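## Task

White to play: make a single White move that checkmates Black. Apart from the squares involved in that move, each square must finish with the same contents it had at the start. Each piece left on the board must stand upright and sit entirely within its own square. If something only stays correct because the robot is holding it, the goal is not met.

## Robot and tools

Robot: two arms, left_arm and right_arm, each ending in a parallel two-finger gripper. The names are labels only and do not match the left or right of any picture. Cameras: cam_left_wrist and cam_right_wrist, wrist-mounted fisheye views of 504x504 pixels.

Frame: one scene frame for both arms. Origin on the table surface midway between the arms; +x points out over the table, +z up, and left_arm sits on the +y side. Positions are in metres, orientations are quaternions written w first (qw, qx, qy, qz). Reported hand positions can be somewhat off, more so at long reach.

Gripper geometry: fingers extend along the gripper's +z axis and close along its x axis. The reported position is the point between the pads; fingertips go 17.5 mm past it. Pure rotations pivot about that point. A flat block projects about 9 cm toward the gripper's -y side and rotates with it, so watch its clearance.

The command row: every moving call uses rows of exactly 20 numbers, one list covering both arms, even if one arm is idle. Order: left x, y, z, qw, qx, qy, qz, left gripper position, force_limit, speed, then the same ten for the right arm. The first seven of each arm form an absolute target pose in the scene frame (not an offset). Gripper position runs -1 to +1: +1 is fully open (50 mm gap), about -0.65 the pads meet, and -1 means close until an object stops the fingers. force_limit -1 to +1 maps to roughly 20 N, 102 N, 185 N per pad (actual grip may be ~17 % more). speed -1 to +1 maps to 20, 85, 150 mm/s of gap change. To keep an arm still, resend its exact last pose and its same three gripper numbers; a 0 in the gripper fields is a real command. Resend the same quaternion every row to hold orientation, rather than copying the drifted reported one.

Tools:
- execute_actions {actions, pictures}. An empty actions list just returns the state. One action {rows, steps}: up to 15 rows and up to 15 steps of 1/30 s each (default 15); each row lasts one step and the final row repeats to fill. One wait {steps} up to 300, counted from the previous result. pictures is an optional boolean. A refused call sends nothing. A call is refused if any target lies more than 0.6 m from that arm's last reported position along any gripper axis.
- move {target, speed}: target is one 20-number row; both grippers travel straight-line paths to their poses, finishing together, lasting 0.5 to 10 s (cut off at 10 s). speed is the path top speed in m/s, 0.002 to 0.5, default 0.25; rotation limited to twice that in rad/s. Finger commands apply at the start. Paths ignore obstacles and the other arm, and the hand can lag, wander, or overshoot speed, especially near full stretch.
- wait {seconds}: 0 to 10, lets the scene run without new commands.
- zoom_image {camera, region}: region [x0, y0, x1, y1] in pixels of that camera's latest image, top-left origin, at most 504 by 504.
- finished_scene {scene}: scene 1 or 2; irreversible, grades the scene and opens the next one with its own task.

Control limits: each step the commanded pose is clipped to within 70 mm and 16 degrees of the measured pose, then reached by damped inverse kinematics, favouring position over orientation. After an execute_actions action ends the arm only continues to its last clipped pose, so check the result and send the remainder. Elbows never fully straighten.

Reading results: the state line gives each gripper's position, quaternion and velocities. HELD marks steps where a clearance check blocked all or part of a row; a "pose unreachable" line names the affected arm. "Hand target" shows where the controller is currently driving each gripper. A move adds a "move:" line with its ending (done, off_target, moving, held, fault), any limits (paced = pose clipped; held = some steps blocked, after which the arm may jump faster), and each gripper's distance from its pose. object_status: 0 moving, 1 stopped while opening, 2 stopped while closing (a grip), 3 at commanded position or pads met (usually nothing held). Any new position value resets it to 0 until the fingers settle. The opening is about (250 - position_measured) x 0.202 mm. Fingers stay put until the position changes by at least 0.01; only then do new force and speed values apply. Flange force is an approximate external force estimate including held weight; "no reading" means none available. MOTOR HOT warns of overheating; at the limit an OVER-TEMPERATURE FAULT brakes the arm.

What to avoid: confirm a grip reads 2 before lifting. Pieces may be briefly tugged while held. Do not knock or drop anything, and never push anything off the table. Arms are stiff: commanding even slightly past a firm contact, or a contact torque reaching the load limits (waist and shoulder 309, elbow 145, the three wrist joints 40.9 N m) or an external force of 144 N, stops that arm for 10 s. Keep the arms from colliding or pushing on each other. Approach slowly, set pieces down upright and centred, and release them so nothing depends on the gripper at the end. Use zoom_image to read board edge labels and piece positions before choosing the move; a capture means removing the captured piece without disturbing others.

Each tool is called after "Emit:" by a JSON object that holds its "api" and its "payload", one argument or row to a line.

## Session

Emit:
{"api": "execute_actions", "payload": {
  "actions": []
}}

Scene clock: 0.00 s of 4000.00 s.
left_arm: end_effector_position=(+0.7344, -0.0595, +0.1356) position_measured=3 object_status=3 end_effector_quat_wxyz=(+0.098, +0.959, +0.266, -0.017) end_effector_velocity=(-0.000, +0.000, -0.001) end_effector_angular_velocity=(+0.001, +0.002, +0.000) | right_arm: end_effector_position=(+0.5632, -0.5985, +0.3538) position_measured=3 object_status=3 end_effector_quat_wxyz=(+0.124, +0.897, -0.424, -0.030) end_effector_velocity=(+0.001, -0.000, -0.000) end_effector_angular_velocity=(-0.000, -0.001, +0.000)
Joint positions: left_arm=[-0.599  0.511  1.535 -0.179  0.969  0.484] | right_arm=[-0.164  0.152  1.619 -0.193  1.539  2.506]
Joint velocities: left_arm=[-0.     0.001 -0.    -0.     0.001 -0.   ] | right_arm=[-0.     0.001 -0.    -0.    -0.002 -0.   ]
Flange force (N, the push that the arm receives, along the gripper's own x y z axes): no reading
Hand target (left_arm): +0.734, -0.059, +0.136; +0.098, +0.959, +0.266, -0.017
Hand target (right_arm): +0.563, -0.598, +0.354; +0.124, +0.897, -0.424, -0.030

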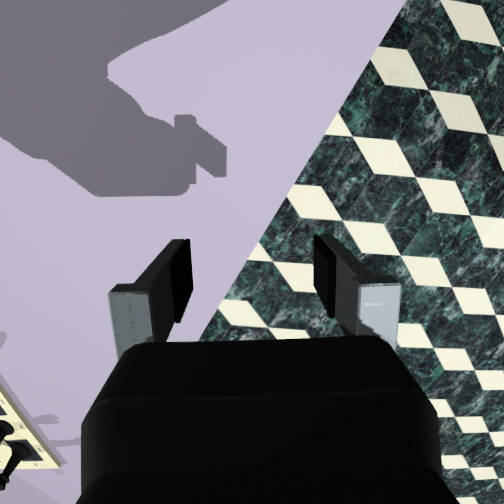

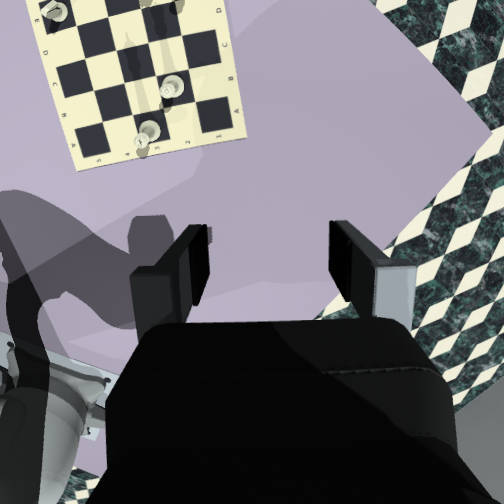

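Emit:
{"api": "move", "payload": {
  "target": [0.45,0.35,0.35,0,1,0,0,1,0,0, 0.55,-0.4,0.45,0,1,0,0,1,0,0],
  "speed": 0.3
}}

Scene clock: 13.53 s of 4000.00 s.
left_arm: end_effector_position=(+0.4493, +0.3502, +0.3492) position_measured=3 object_status=3 end_effector_quat_wxyz=(-0.001, +1.000, -0.000, +0.000) end_effector_velocity=(-0.000, +0.000, +0.001) end_effector_angular_velocity=(+0.000, -0.001, -0.001) | right_arm: end_effector_position=(+0.5496, -0.3999, +0.4501) position_measured=3 object_status=3 end_effector_quat_wxyz=(+0.000, +1.000, +0.000, -0.000) end_effector_velocity=(+0.001, -0.000, -0.001) end_effector_angular_velocity=(-0.000, +0.000, -0.002)
Joint positions: left_arm=[-0.323 -0.272  2.016  0.001  1.397  1.21 ] | right_arm=[ 0.048  0.105  1.493 -0.     1.544  1.811]
Joint velocities: left_arm=[-0.    -0.001 -0.001  0.     0.002  0.001] | right_arm=[-0.001  0.002 -0.    -0.    -0.001  0.001]
Flange force (N, the push that the arm receives, along the gripper's own x y z axes): left_arm=[0.1 0.0 -1.1] | right_arm=[-1.2 -0.3 -1.9]
Hand target (left_arm): +0.449, +0.350, +0.349; -0.000, +1.000, -0.000, +0.000
Hand target (right_arm): +0.550, -0.400, +0.450; +0.000, +1.000, +0.000, -0.000
Off the commanded pose (left_arm): 0.001 m, 0 deg.
Off the commanded pose (right_arm): 0.000 m, 0 deg.
After step 90, 8.30 s passed at rest.
move: done

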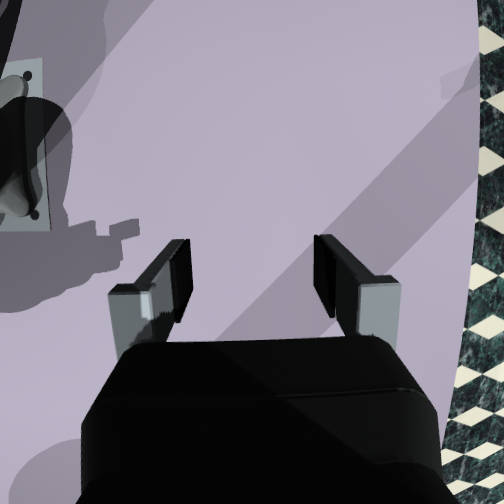

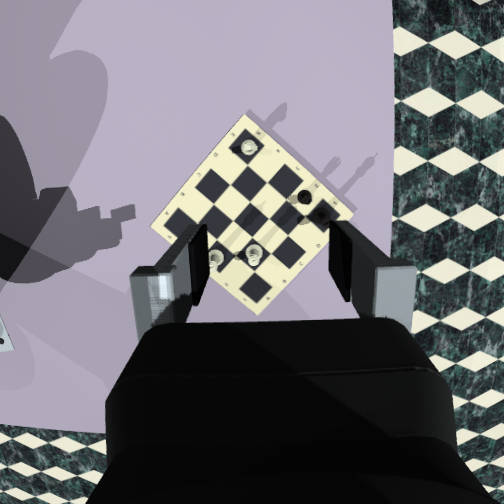

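Emit:
{"api": "move", "payload": {
  "target": [0.45,0.35,0.35,0,1,0,0,1,0,0, 0.53,-0.52,0.3,0,1,0,0,1,0,0],
  "speed": 0.3
}}

Emit:
{"api": "zoom_image", "payload": {
  "camera": "cam_right_wrist",
  "region": [100,0,420,260]
}}

Scene clock: 19.43 s of 4000.00 s.
left_arm: end_effector_position=(+0.4500, +0.3500, +0.3500) position_measured=3 object_status=3 end_effector_quat_wxyz=(-0.000, +1.000, +0.000, +0.000) end_effector_velocity=(-0.000, -0.000, -0.000) end_effector_angular_velocity=(-0.001, +0.001, +0.000) | right_arm: end_effector_position=(+0.5303, -0.5201, +0.3002) position_measured=3 object_status=3 end_effector_quat_wxyz=(-0.000, +1.000, -0.000, +0.000) end_effector_velocity=(-0.000, +0.000, -0.001) end_effector_angular_velocity=(+0.000, +0.002, +0.001)
Joint positions: left_arm=[-0.321 -0.271  2.014  0.     1.398  1.211] | right_arm=[-0.145  0.075  1.798  0.     1.268  1.618]
Joint velocities: left_arm=[-0.     0.     0.    -0.001  0.     0.   ] | right_arm=[-0.     0.001  0.001  0.     0.    -0.001]
Flange force (N, the push that the arm receives, along the gripper's own x y z axes): left_arm=[-0.2 -2.1 -0.3] | right_arm=[0.9 0.5 -1.1]
Hand target (left_arm): +0.450, +0.350, +0.350; -0.000, +1.000, +0.000, +0.000
Hand target (right_arm): +0.530, -0.520, +0.300; -0.000, +1.000, -0.000, +0.000
Off the commanded pose (left_arm): 0.000 m, 0 deg.
Off the commanded pose (right_arm): 0.000 m, 0 deg.
After step 90, 1.87 s passed at rest.
move: done

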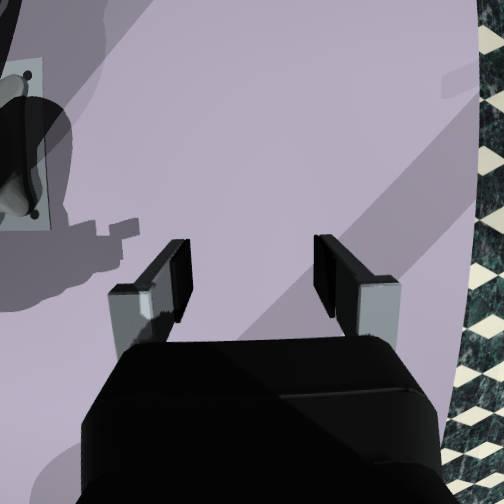

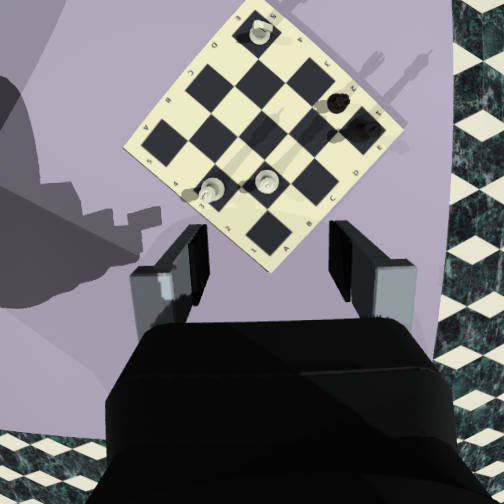

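Region (100, 0, 420, 260) of cam_right_wrist's 504x504 image, scaled by 1.575, with more detail than that image has; it fills the top 410 rows of this view, and the rest is white.

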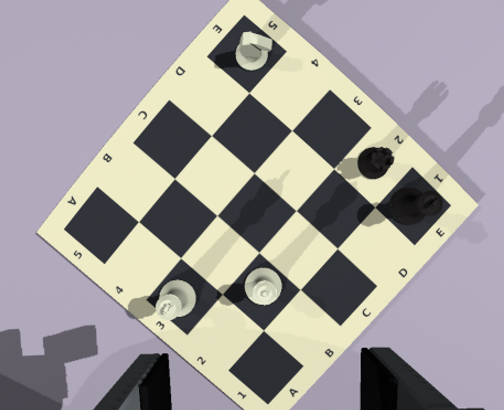

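Emit:
{"api": "zoom_image", "payload": {
  "camera": "cam_right_wrist",
  "region": [180,90,340,220]
}}

Emit:
{"api": "zoom_image", "payload": {
  "camera": "cam_right_wrist",
  "region": [300,40,450,160]
}}

Region (180, 90, 340, 220) of cam_right_wrist's 504x504 image, scaled by 3.150, with more detail than that image has; it fills the top 410 rows of this view, and the rest is white.

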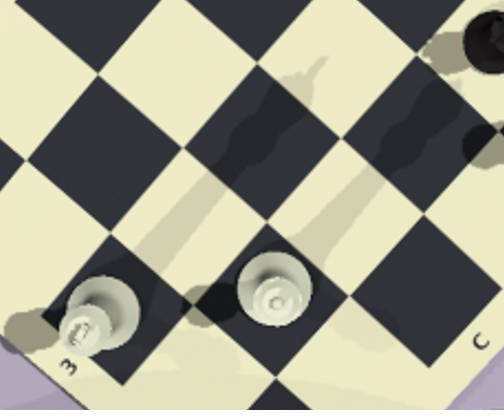

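Region (300, 40, 450, 160) of cam_right_wrist's 504x504 image, scaled by 3.360, with more detail than that image has; it fills the top 403 rows of this view, and the rest is white.

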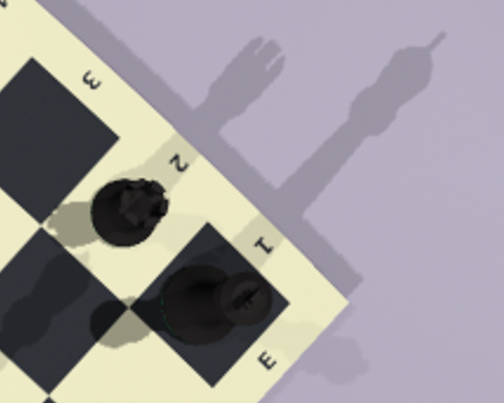

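Emit:
{"api": "move", "payload": {
  "target": [0.45,0.35,0.35,0,1,0,0,1,0,0, 0.527,-0.528,0.13,0,1,0,0,0.6,-0.8,0],
  "speed": 0.2
}}

Scene clock: 45.10 s of 4000.00 s.
left_arm: end_effector_position=(+0.4500, +0.3500, +0.3500) position_measured=3 object_status=3 end_effector_quat_wxyz=(-0.000, +1.000, -0.000, -0.000) end_effector_velocity=(-0.000, +0.000, -0.000) end_effector_angular_velocity=(-0.000, +0.000, -0.000) | right_arm: end_effector_position=(+0.5271, -0.5281, +0.1300) position_measured=63 object_status=3 end_effector_quat_wxyz=(+0.000, +1.000, -0.000, +0.000) end_effector_velocity=(+0.000, +0.000, -0.001) end_effector_angular_velocity=(-0.000, +0.000, +0.001)
Joint positions: left_arm=[-0.321 -0.271  2.014 -0.     1.398  1.211] | right_arm=[-0.159  0.199  1.995 -0.     0.947  1.605]
Joint velocities: left_arm=[-0. -0.  0. -0.  0.  0.] | right_arm=[ 0.     0.001  0.    -0.    -0.001 -0.   ]
Flange force (N, the push that the arm receives, along the gripper's own x y z axes): left_arm=[-0.1 2.1 -2.1] | right_arm=[-0.3 0.0 -1.8]
Hand target (left_arm): +0.450, +0.350, +0.350; -0.000, +1.000, +0.000, -0.000
Hand target (right_arm): +0.527, -0.528, +0.130; +0.000, +1.000, -0.000, +0.000
Off the commanded pose (left_arm): 0.000 m, 0 deg.
Off the commanded pose (right_arm): 0.000 m, 0 deg.
After step 90, 21.47 s passed at rest.
move: done

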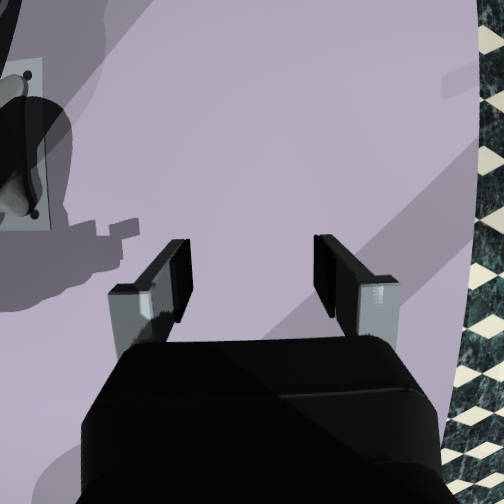

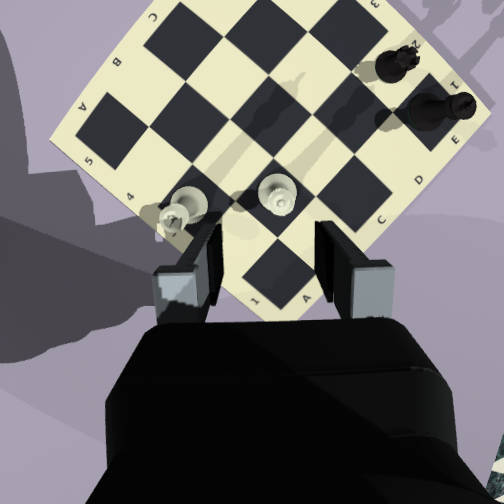

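Emit:
{"api": "move", "payload": {
  "target": [0.45,0.35,0.35,0,1,0,0,1,0,0, 0.536,-0.518,0.095,0,1,0,0,0.6,-0.8,0],
  "speed": 0.1
}}

Emit:
{"api": "zoom_image", "payload": {
  "camera": "cam_right_wrist",
  "region": [140,140,420,330]
}}

Scene clock: 63.90 s of 4000.00 s.
left_arm: end_effector_position=(+0.4500, +0.3500, +0.3500) position_measured=3 object_status=3 end_effector_quat_wxyz=(-0.000, +1.000, -0.000, -0.000) end_effector_velocity=(-0.000, +0.000, +0.000) end_effector_angular_velocity=(+0.001, +0.001, +0.001) | right_arm: end_effector_position=(+0.5359, -0.5180, +0.0950) position_measured=63 object_status=3 end_effector_quat_wxyz=(+0.000, +1.000, -0.000, -0.000) end_effector_velocity=(+0.000, +0.000, +0.000) end_effector_angular_velocity=(+0.000, -0.000, +0.000)
Joint positions: left_arm=[-0.321 -0.271  2.014 -0.     1.398  1.211] | right_arm=[-0.142  0.251  2.006 -0.     0.885  1.621]
Joint velocities: left_arm=[ 0.001  0.    -0.     0.     0.002  0.   ] | right_arm=[ 0.  0. -0.  0. -0. -0.]
Flange force (N, the push that the arm receives, along the gripper's own x y z axes): left_arm=[-0.6 -4.0 -0.3] | right_arm=[-0.3 0.1 -1.8]
Hand target (left_arm): +0.450, +0.350, +0.350; -0.000, +1.000, -0.000, -0.000
Hand target (right_arm): +0.536, -0.518, +0.095; +0.000, +1.000, -0.000, -0.000
Off the commanded pose (left_arm): 0.000 m, 0 deg.
Off the commanded pose (right_arm): 0.000 m, 0 deg.
After step 90, 15.07 s passed at rest.
move: done

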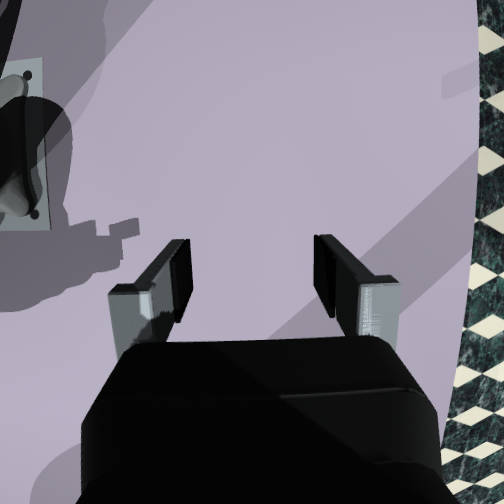

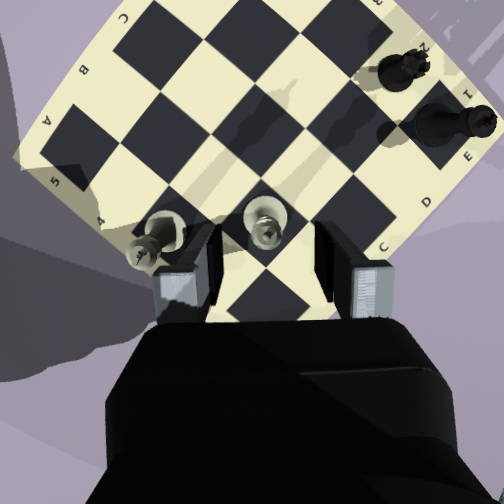

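Region (140, 140, 420, 330) of cam_right_wrist's 504x504 image, scaled by 1.800, with more detail than that image has; it fills the top 342 rows of this view, and the rest is white.

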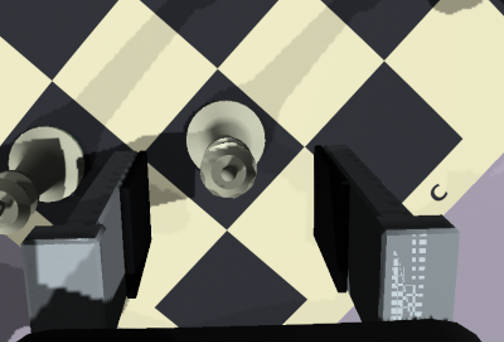

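Emit:
{"api": "move", "payload": {
  "target": [0.45,0.35,0.35,0,1,0,0,1,0,0, 0.536,-0.520,0.055,0,1,0,0,0.6,-0.8,0],
  "speed": 0.05
}}

Scene clock: 82.00 s of 4000.00 s.
left_arm: end_effector_position=(+0.4500, +0.3500, +0.3500) position_measured=3 object_status=3 end_effector_quat_wxyz=(-0.000, +1.000, +0.000, -0.000) end_effector_velocity=(+0.000, +0.000, -0.000) end_effector_angular_velocity=(+0.000, -0.000, +0.001) | right_arm: end_effector_position=(+0.5360, -0.5200, +0.0550) position_measured=63 object_status=3 end_effector_quat_wxyz=(+0.000, +1.000, -0.000, +0.000) end_effector_velocity=(-0.000, +0.000, -0.000) end_effector_angular_velocity=(+0.000, +0.001, -0.001)
Joint positions: left_arm=[-0.321 -0.271  2.014 -0.     1.398  1.211] | right_arm=[-0.146  0.298  2.036 -0.     0.808  1.618]
Joint velocities: left_arm=[ 0.001  0.     0.     0.    -0.001  0.   ] | right_arm=[-0.     0.001 -0.     0.     0.     0.   ]
Flange force (N, the push that the arm receives, along the gripper's own x y z axes): left_arm=[-1.7 -3.4 -0.7] | right_arm=[0.6 -0.8 -1.3]
Hand target (left_arm): +0.450, +0.350, +0.350; -0.000, +1.000, -0.000, -0.000
Hand target (right_arm): +0.536, -0.520, +0.055; +0.000, +1.000, -0.000, +0.000
Off the commanded pose (left_arm): 0.000 m, 0 deg.
Off the commanded pose (right_arm): 0.000 m, 0 deg.
After step 90, 14.03 s passed at rest.
move: done

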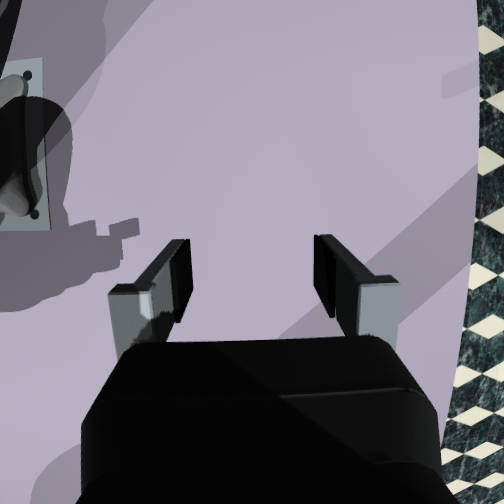

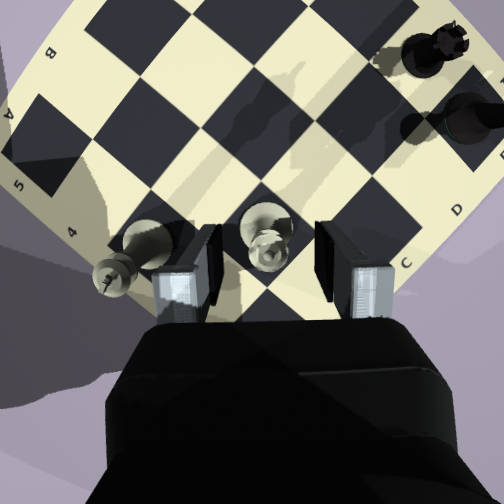

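Emit:
{"api": "move", "payload": {
  "target": [0.45,0.35,0.35,0,1,0,0,1,0,0, 0.536,-0.520,0.047,0,1,0,0,0.6,-0.8,0],
  "speed": 0.03
}}

Emit:
{"api": "move", "payload": {
  "target": [0.45,0.35,0.35,0,1,0,0,1,0,0, 0.536,-0.520,0.047,0,1,0,0,-1,-0.6,-0.5]
}}

Scene clock: 90.63 s of 4000.00 s.
left_arm: end_effector_position=(+0.4500, +0.3500, +0.3500) position_measured=3 object_status=3 end_effector_quat_wxyz=(-0.000, +1.000, -0.000, -0.000) end_effector_velocity=(-0.000, -0.000, -0.000) end_effector_angular_velocity=(-0.001, +0.002, +0.001) | right_arm: end_effector_position=(+0.5360, -0.5200, +0.0470) position_measured=63 object_status=3 end_effector_quat_wxyz=(+0.000, +1.000, -0.000, +0.000) end_effector_velocity=(-0.000, +0.000, -0.000) end_effector_angular_velocity=(+0.000, +0.001, -0.001)
Joint positions: left_arm=[-0.321 -0.271  2.014 -0.     1.398  1.211] | right_arm=[-0.146  0.308  2.041 -0.     0.793  1.617]
Joint velocities: left_arm=[ 0.     0.     0.    -0.001  0.001 -0.   ] | right_arm=[-0.     0.     0.001  0.001 -0.     0.001]
Flange force (N, the push that the arm receives, along the gripper's own x y z axes): left_arm=[-4.5 0.1 0.5] | right_arm=[0.1 -1.1 -2.0]
Hand target (left_arm): +0.450, +0.350, +0.350; -0.000, +1.000, -0.000, -0.000
Hand target (right_arm): +0.536, -0.520, +0.047; +0.000, +1.000, -0.000, +0.000
Off the commanded pose (left_arm): 0.000 m, 0 deg.
Off the commanded pose (right_arm): 0.000 m, 0 deg.
After step 90, 4.93 s passed at rest.
move: done

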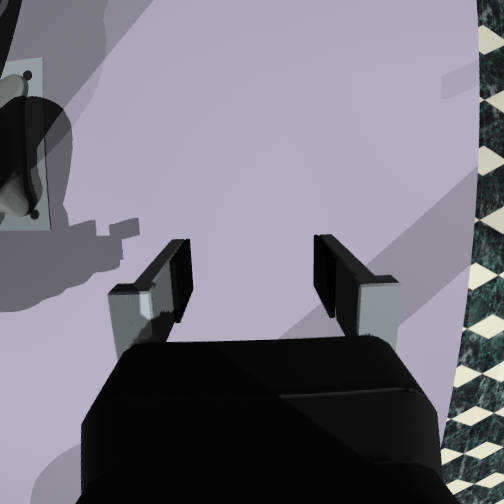

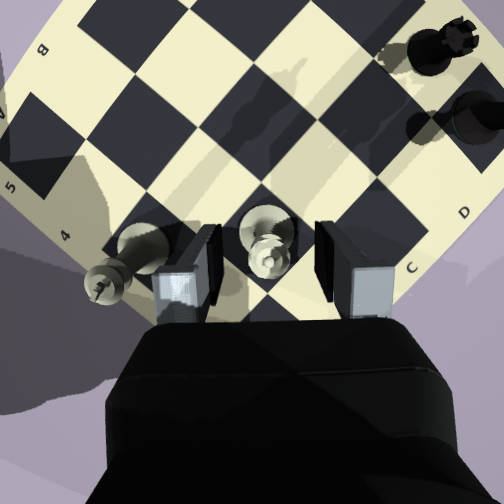

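Scene clock: 91.33 s of 4000.00 s.
left_arm: end_effector_position=(+0.4500, +0.3500, +0.3500) position_measured=3 object_status=3 end_effector_quat_wxyz=(-0.000, +1.000, +0.000, -0.000) end_effector_velocity=(-0.000, +0.000, -0.000) end_effector_angular_velocity=(+0.001, +0.000, -0.001) | right_arm: end_effector_position=(+0.5360, -0.5200, +0.0470) position_measured=186 object_status=2 end_effector_quat_wxyz=(-0.000, +1.000, -0.000, +0.000) end_effector_velocity=(+0.000, +0.000, +0.000) end_effector_angular_velocity=(+0.000, -0.001, +0.000)
Joint positions: left_arm=[-0.321 -0.271  2.014 -0.     1.398  1.211] | right_arm=[-0.146  0.308  2.041  0.     0.793  1.617]
Joint velocities: left_arm=[-0.001  0.     0.     0.001  0.001  0.   ] | right_arm=[ 0.    -0.001  0.     0.001 -0.    -0.001]
Flange force (N, the push that the arm receives, along the gripper's own x y z axes): left_arm=[-1.2 -3.4 0.3] | right_arm=[-0.5 -1.3 -1.8]
Hand target (left_arm): +0.450, +0.350, +0.350; -0.000, +1.000, +0.000, -0.000
Hand target (right_arm): +0.536, -0.520, +0.047; -0.000, +1.000, +0.000, +0.000
Off the commanded pose (left_arm): 0.000 m, 0 deg.
Off the commanded pose (right_arm): 0.000 m, 0 deg.
move: done

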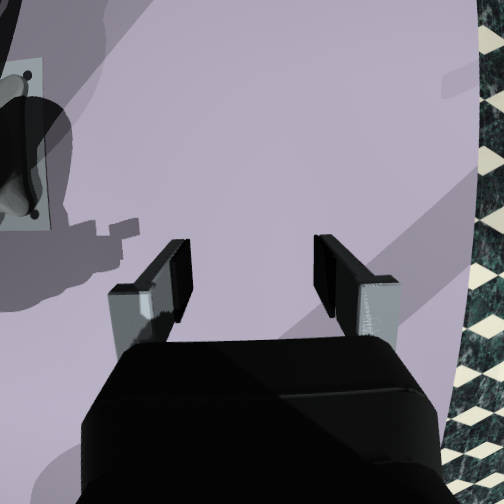

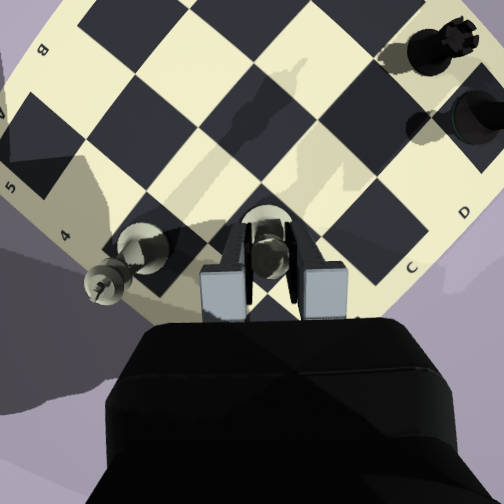

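Emit:
{"api": "move", "payload": {
  "target": [0.45,0.35,0.35,0,1,0,0,1,0,0, 0.536,-0.520,0.058,0,1,0,0,-1,-0.6,-0.5],
  "speed": 0.05
}}

Emit:
{"api": "move", "payload": {
  "target": [0.45,0.35,0.35,0,1,0,0,1,0,0, 0.5905,-0.521,0.054,0,1,0,0,-1,-0.6,-0.5],
  "speed": 0.08
}}

Scene clock: 98.67 s of 4000.00 s.
left_arm: end_effector_position=(+0.4500, +0.3500, +0.3500) position_measured=3 object_status=3 end_effector_quat_wxyz=(-0.000, +1.000, +0.000, -0.000) end_effector_velocity=(-0.000, +0.001, +0.000) end_effector_angular_velocity=(+0.001, +0.000, +0.001) | right_arm: end_effector_position=(+0.5360, -0.5200, +0.0580) position_measured=186 object_status=2 end_effector_quat_wxyz=(-0.000, +1.000, +0.000, -0.000) end_effector_velocity=(+0.000, +0.000, +0.000) end_effector_angular_velocity=(+0.000, -0.002, -0.000)
Joint positions: left_arm=[-0.321 -0.271  2.014 -0.     1.398  1.211] | right_arm=[-0.146  0.294  2.034  0.     0.814  1.617]
Joint velocities: left_arm=[ 0.001 -0.     0.     0.001  0.001  0.   ] | right_arm=[ 0.    -0.    -0.     0.    -0.001 -0.   ]
Flange force (N, the push that the arm receives, along the gripper's own x y z axes): left_arm=[-1.4 -1.3 -0.6] | right_arm=[-0.7 -1.1 -2.3]
Hand target (left_arm): +0.450, +0.350, +0.350; -0.000, +1.000, -0.000, -0.000
Hand target (right_arm): +0.536, -0.520, +0.058; -0.000, +1.000, +0.000, -0.000
Off the commanded pose (left_arm): 0.000 m, 0 deg.
Off the commanded pose (right_arm): 0.000 m, 0 deg.
After step 90, 3.63 s passed at rest.
move: done

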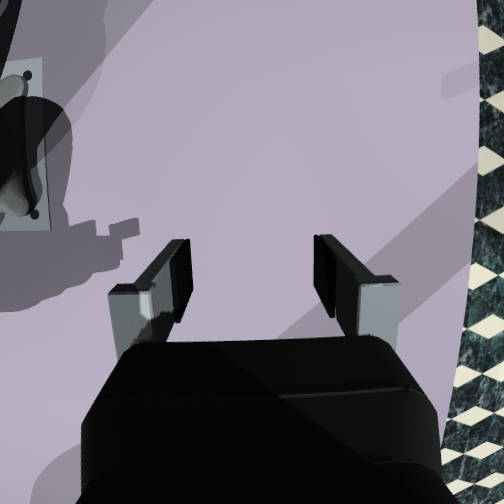

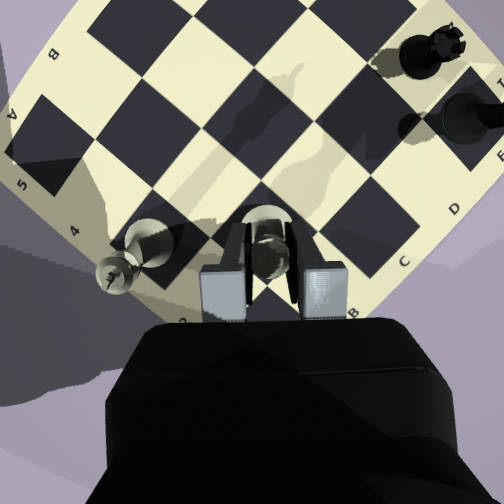

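Scene clock: 99.67 s of 4000.00 s.
left_arm: end_effector_position=(+0.4500, +0.3500, +0.3500) position_measured=3 object_status=3 end_effector_quat_wxyz=(-0.000, +1.000, +0.000, -0.000) end_effector_velocity=(+0.000, -0.000, +0.000) end_effector_angular_velocity=(-0.000, -0.001, -0.001) | right_arm: end_effector_position=(+0.5905, -0.5209, +0.0540) position_measured=186 object_status=2 end_effector_quat_wxyz=(-0.000, +1.000, +0.000, +0.000) end_effector_velocity=(+0.000, +0.000, -0.000) end_effector_angular_velocity=(-0.000, -0.002, +0.001)
Joint positions: left_arm=[-0.321 -0.271  2.014 -0.     1.398  1.211] | right_arm=[-0.151  0.369  1.932  0.     0.841  1.612]
Joint velocities: left_arm=[-0.001 -0.     0.     0.    -0.001 -0.   ] | right_arm=[ 0.    -0.     0.    -0.    -0.002 -0.001]
Flange force (N, the push that the arm receives, along the gripper's own x y z axes): left_arm=[-1.2 -3.6 1.3] | right_arm=[-0.4 0.9 -2.3]
Hand target (left_arm): +0.450, +0.350, +0.350; -0.000, +1.000, -0.000, -0.000
Hand target (right_arm): +0.590, -0.521, +0.054; -0.000, +1.000, +0.000, +0.000
Off the commanded pose (left_arm): 0.000 m, 0 deg.
Off the commanded pose (right_arm): 0.000 m, 0 deg.
move: done

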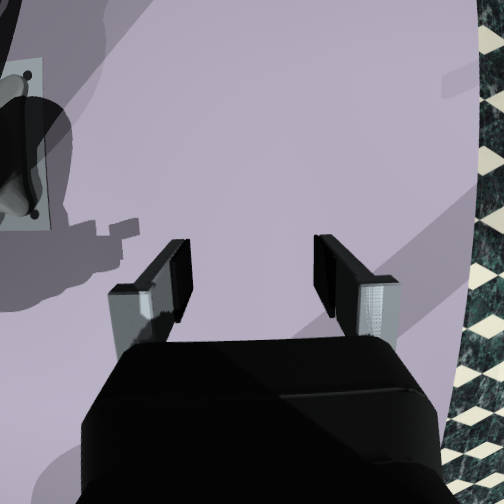

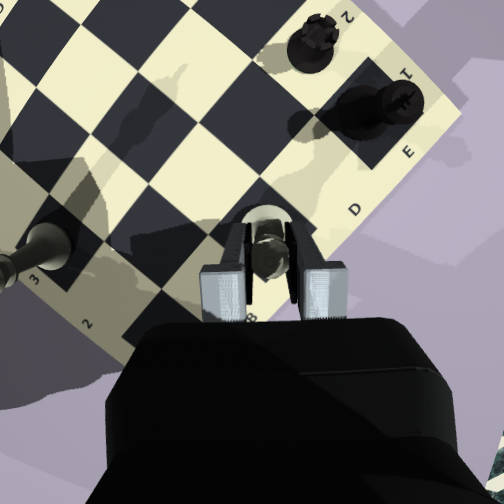

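Emit:
{"api": "move", "payload": {
  "target": [0.45,0.35,0.35,0,1,0,0,1,0,0, 0.5885,-0.522,0.0482,0,1,0,0,-1,-0.6,-0.5],
  "speed": 0.01
}}

Emit:
{"api": "move", "payload": {
  "target": [0.45,0.35,0.35,0,1,0,0,1,0,0, 0.5885,-0.522,0.0482,0,1,0,0,0.6,-0.6,-0.5]
}}

Emit:
{"api": "move", "payload": {
  "target": [0.45,0.35,0.35,0,1,0,0,1,0,0, 0.5885,-0.522,0.14,0,1,0,0,0.6,-0.6,-0.5],
  "speed": 0.15
}}

Scene clock: 111.67 s of 4000.00 s.
left_arm: end_effector_position=(+0.4500, +0.3500, +0.3500) position_measured=3 object_status=3 end_effector_quat_wxyz=(-0.000, +1.000, +0.000, -0.000) end_effector_velocity=(-0.000, -0.000, -0.000) end_effector_angular_velocity=(-0.000, +0.000, -0.001) | right_arm: end_effector_position=(+0.5885, -0.5220, +0.0482) position_measured=186 object_status=2 end_effector_quat_wxyz=(-0.000, +1.000, -0.000, +0.000) end_effector_velocity=(-0.000, +0.000, -0.000) end_effector_angular_velocity=(+0.000, +0.001, -0.001)
Joint positions: left_arm=[-0.321 -0.271  2.014 -0.     1.398  1.211] | right_arm=[-0.153  0.373  1.939  0.     0.829  1.61 ]
Joint velocities: left_arm=[-0.001 -0.     0.    -0.     0.     0.   ] | right_arm=[ 0.     0.     0.001  0.    -0.     0.001]
Flange force (N, the push that the arm receives, along the gripper's own x y z axes): left_arm=[-1.3 -1.8 0.3] | right_arm=[1.1 -2.2 -0.6]
Hand target (left_arm): +0.450, +0.350, +0.350; -0.000, +1.000, +0.000, -0.000
Hand target (right_arm): +0.589, -0.522, +0.048; +0.000, +1.000, -0.000, +0.000
Off the commanded pose (left_arm): 0.000 m, 0 deg.
Off the commanded pose (right_arm): 0.000 m, 0 deg.
After step 90, 8.17 s passed at rest.
move: done

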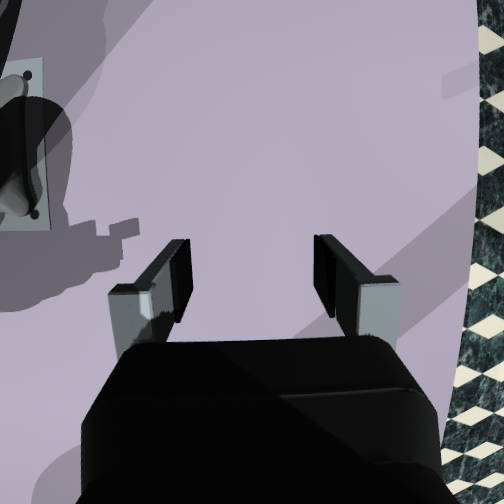

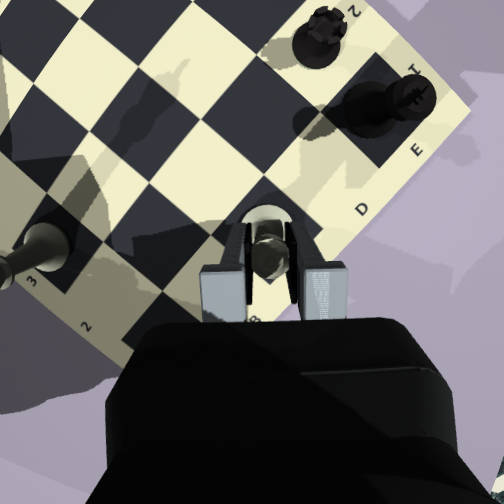

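Scene clock: 112.40 s of 4000.00 s.
left_arm: end_effector_position=(+0.4500, +0.3500, +0.3500) position_measured=3 object_status=3 end_effector_quat_wxyz=(-0.000, +1.000, +0.000, -0.000) end_effector_velocity=(-0.000, +0.000, -0.000) end_effector_angular_velocity=(+0.001, +0.002, -0.000) | right_arm: end_effector_position=(+0.5885, -0.5220, +0.0482) position_measured=63 object_status=3 end_effector_quat_wxyz=(-0.000, +1.000, -0.000, +0.000) end_effector_velocity=(+0.000, +0.000, -0.000) end_effector_angular_velocity=(-0.000, -0.000, +0.001)
Joint positions: left_arm=[-0.321 -0.271  2.014 -0.     1.398  1.211] | right_arm=[-0.153  0.373  1.939  0.     0.829  1.61 ]
Joint velocities: left_arm=[-0.     0.001  0.     0.     0.002  0.   ] | right_arm=[ 0.     0.     0.    -0.    -0.001 -0.   ]
Flange force (N, the push that the arm receives, along the gripper's own x y z axes): left_arm=[0.2 -1.7 -0.5] | right_arm=[0.4 0.0 -1.6]
Hand target (left_arm): +0.450, +0.350, +0.350; -0.000, +1.000, -0.000, -0.000
Hand target (right_arm): +0.589, -0.522, +0.048; -0.000, +1.000, -0.000, -0.000
Off the commanded pose (left_arm): 0.000 m, 0 deg.
Off the commanded pose (right_arm): 0.000 m, 0 deg.
move: done

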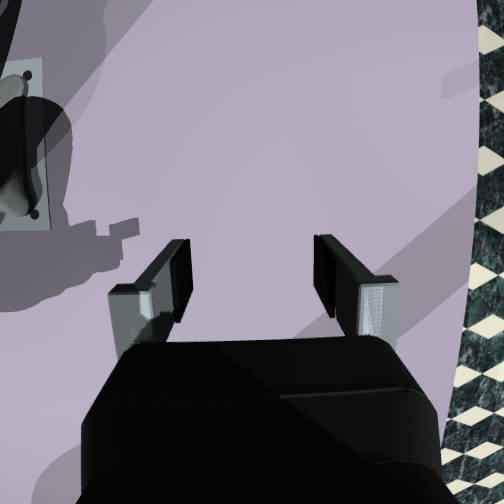

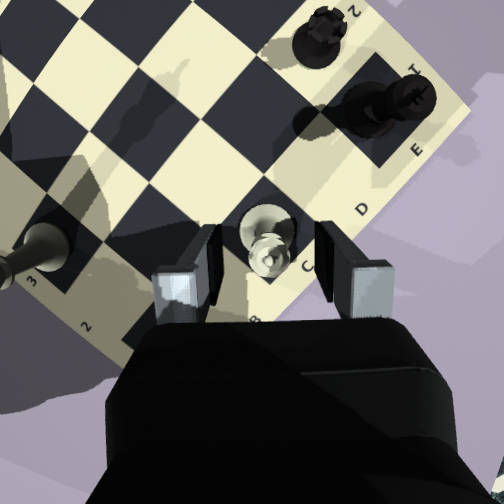

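Scene clock: 113.37 s of 4000.00 s.
left_arm: end_effector_position=(+0.4500, +0.3500, +0.3500) position_measured=3 object_status=3 end_effector_quat_wxyz=(-0.000, +1.000, -0.000, -0.000) end_effector_velocity=(-0.000, -0.000, +0.000) end_effector_angular_velocity=(-0.000, +0.001, -0.000) | right_arm: end_effector_position=(+0.5885, -0.5220, +0.1400) position_measured=63 object_status=3 end_effector_quat_wxyz=(-0.000, +1.000, +0.000, -0.000) end_effector_velocity=(+0.000, +0.000, -0.000) end_effector_angular_velocity=(-0.000, +0.001, -0.000)
Joint positions: left_arm=[-0.321 -0.271  2.014 -0.     1.398  1.211] | right_arm=[-0.153  0.277  1.87   0.     0.994  1.61 ]
Joint velocities: left_arm=[-0.    -0.    -0.001 -0.     0.001  0.   ] | right_arm=[ 0.     0.001 -0.    -0.     0.     0.   ]
Flange force (N, the push that the arm receives, along the gripper's own x y z axes): left_arm=[1.9 -1.1 -0.1] | right_arm=[1.6 0.3 -0.8]
Hand target (left_arm): +0.450, +0.350, +0.350; -0.000, +1.000, -0.000, -0.000
Hand target (right_arm): +0.589, -0.522, +0.140; -0.000, +1.000, +0.000, -0.000
Off the commanded pose (left_arm): 0.000 m, 0 deg.
Off the commanded pose (right_arm): 0.000 m, 0 deg.
move: done

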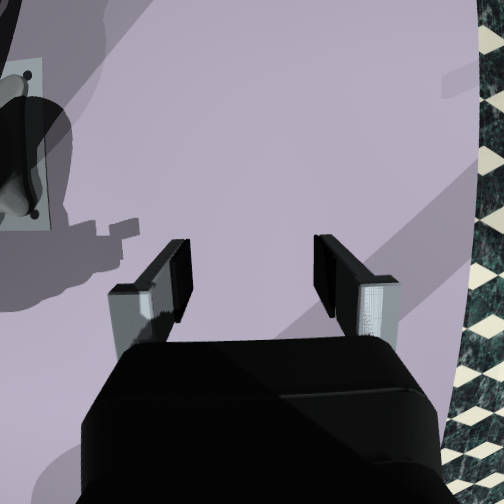

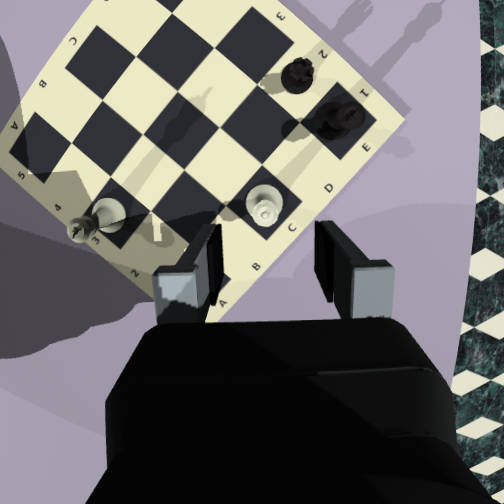

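Emit:
{"api": "finished_scene", "payload": {
  "scene": 1
}}

The scene is finished: the task was done.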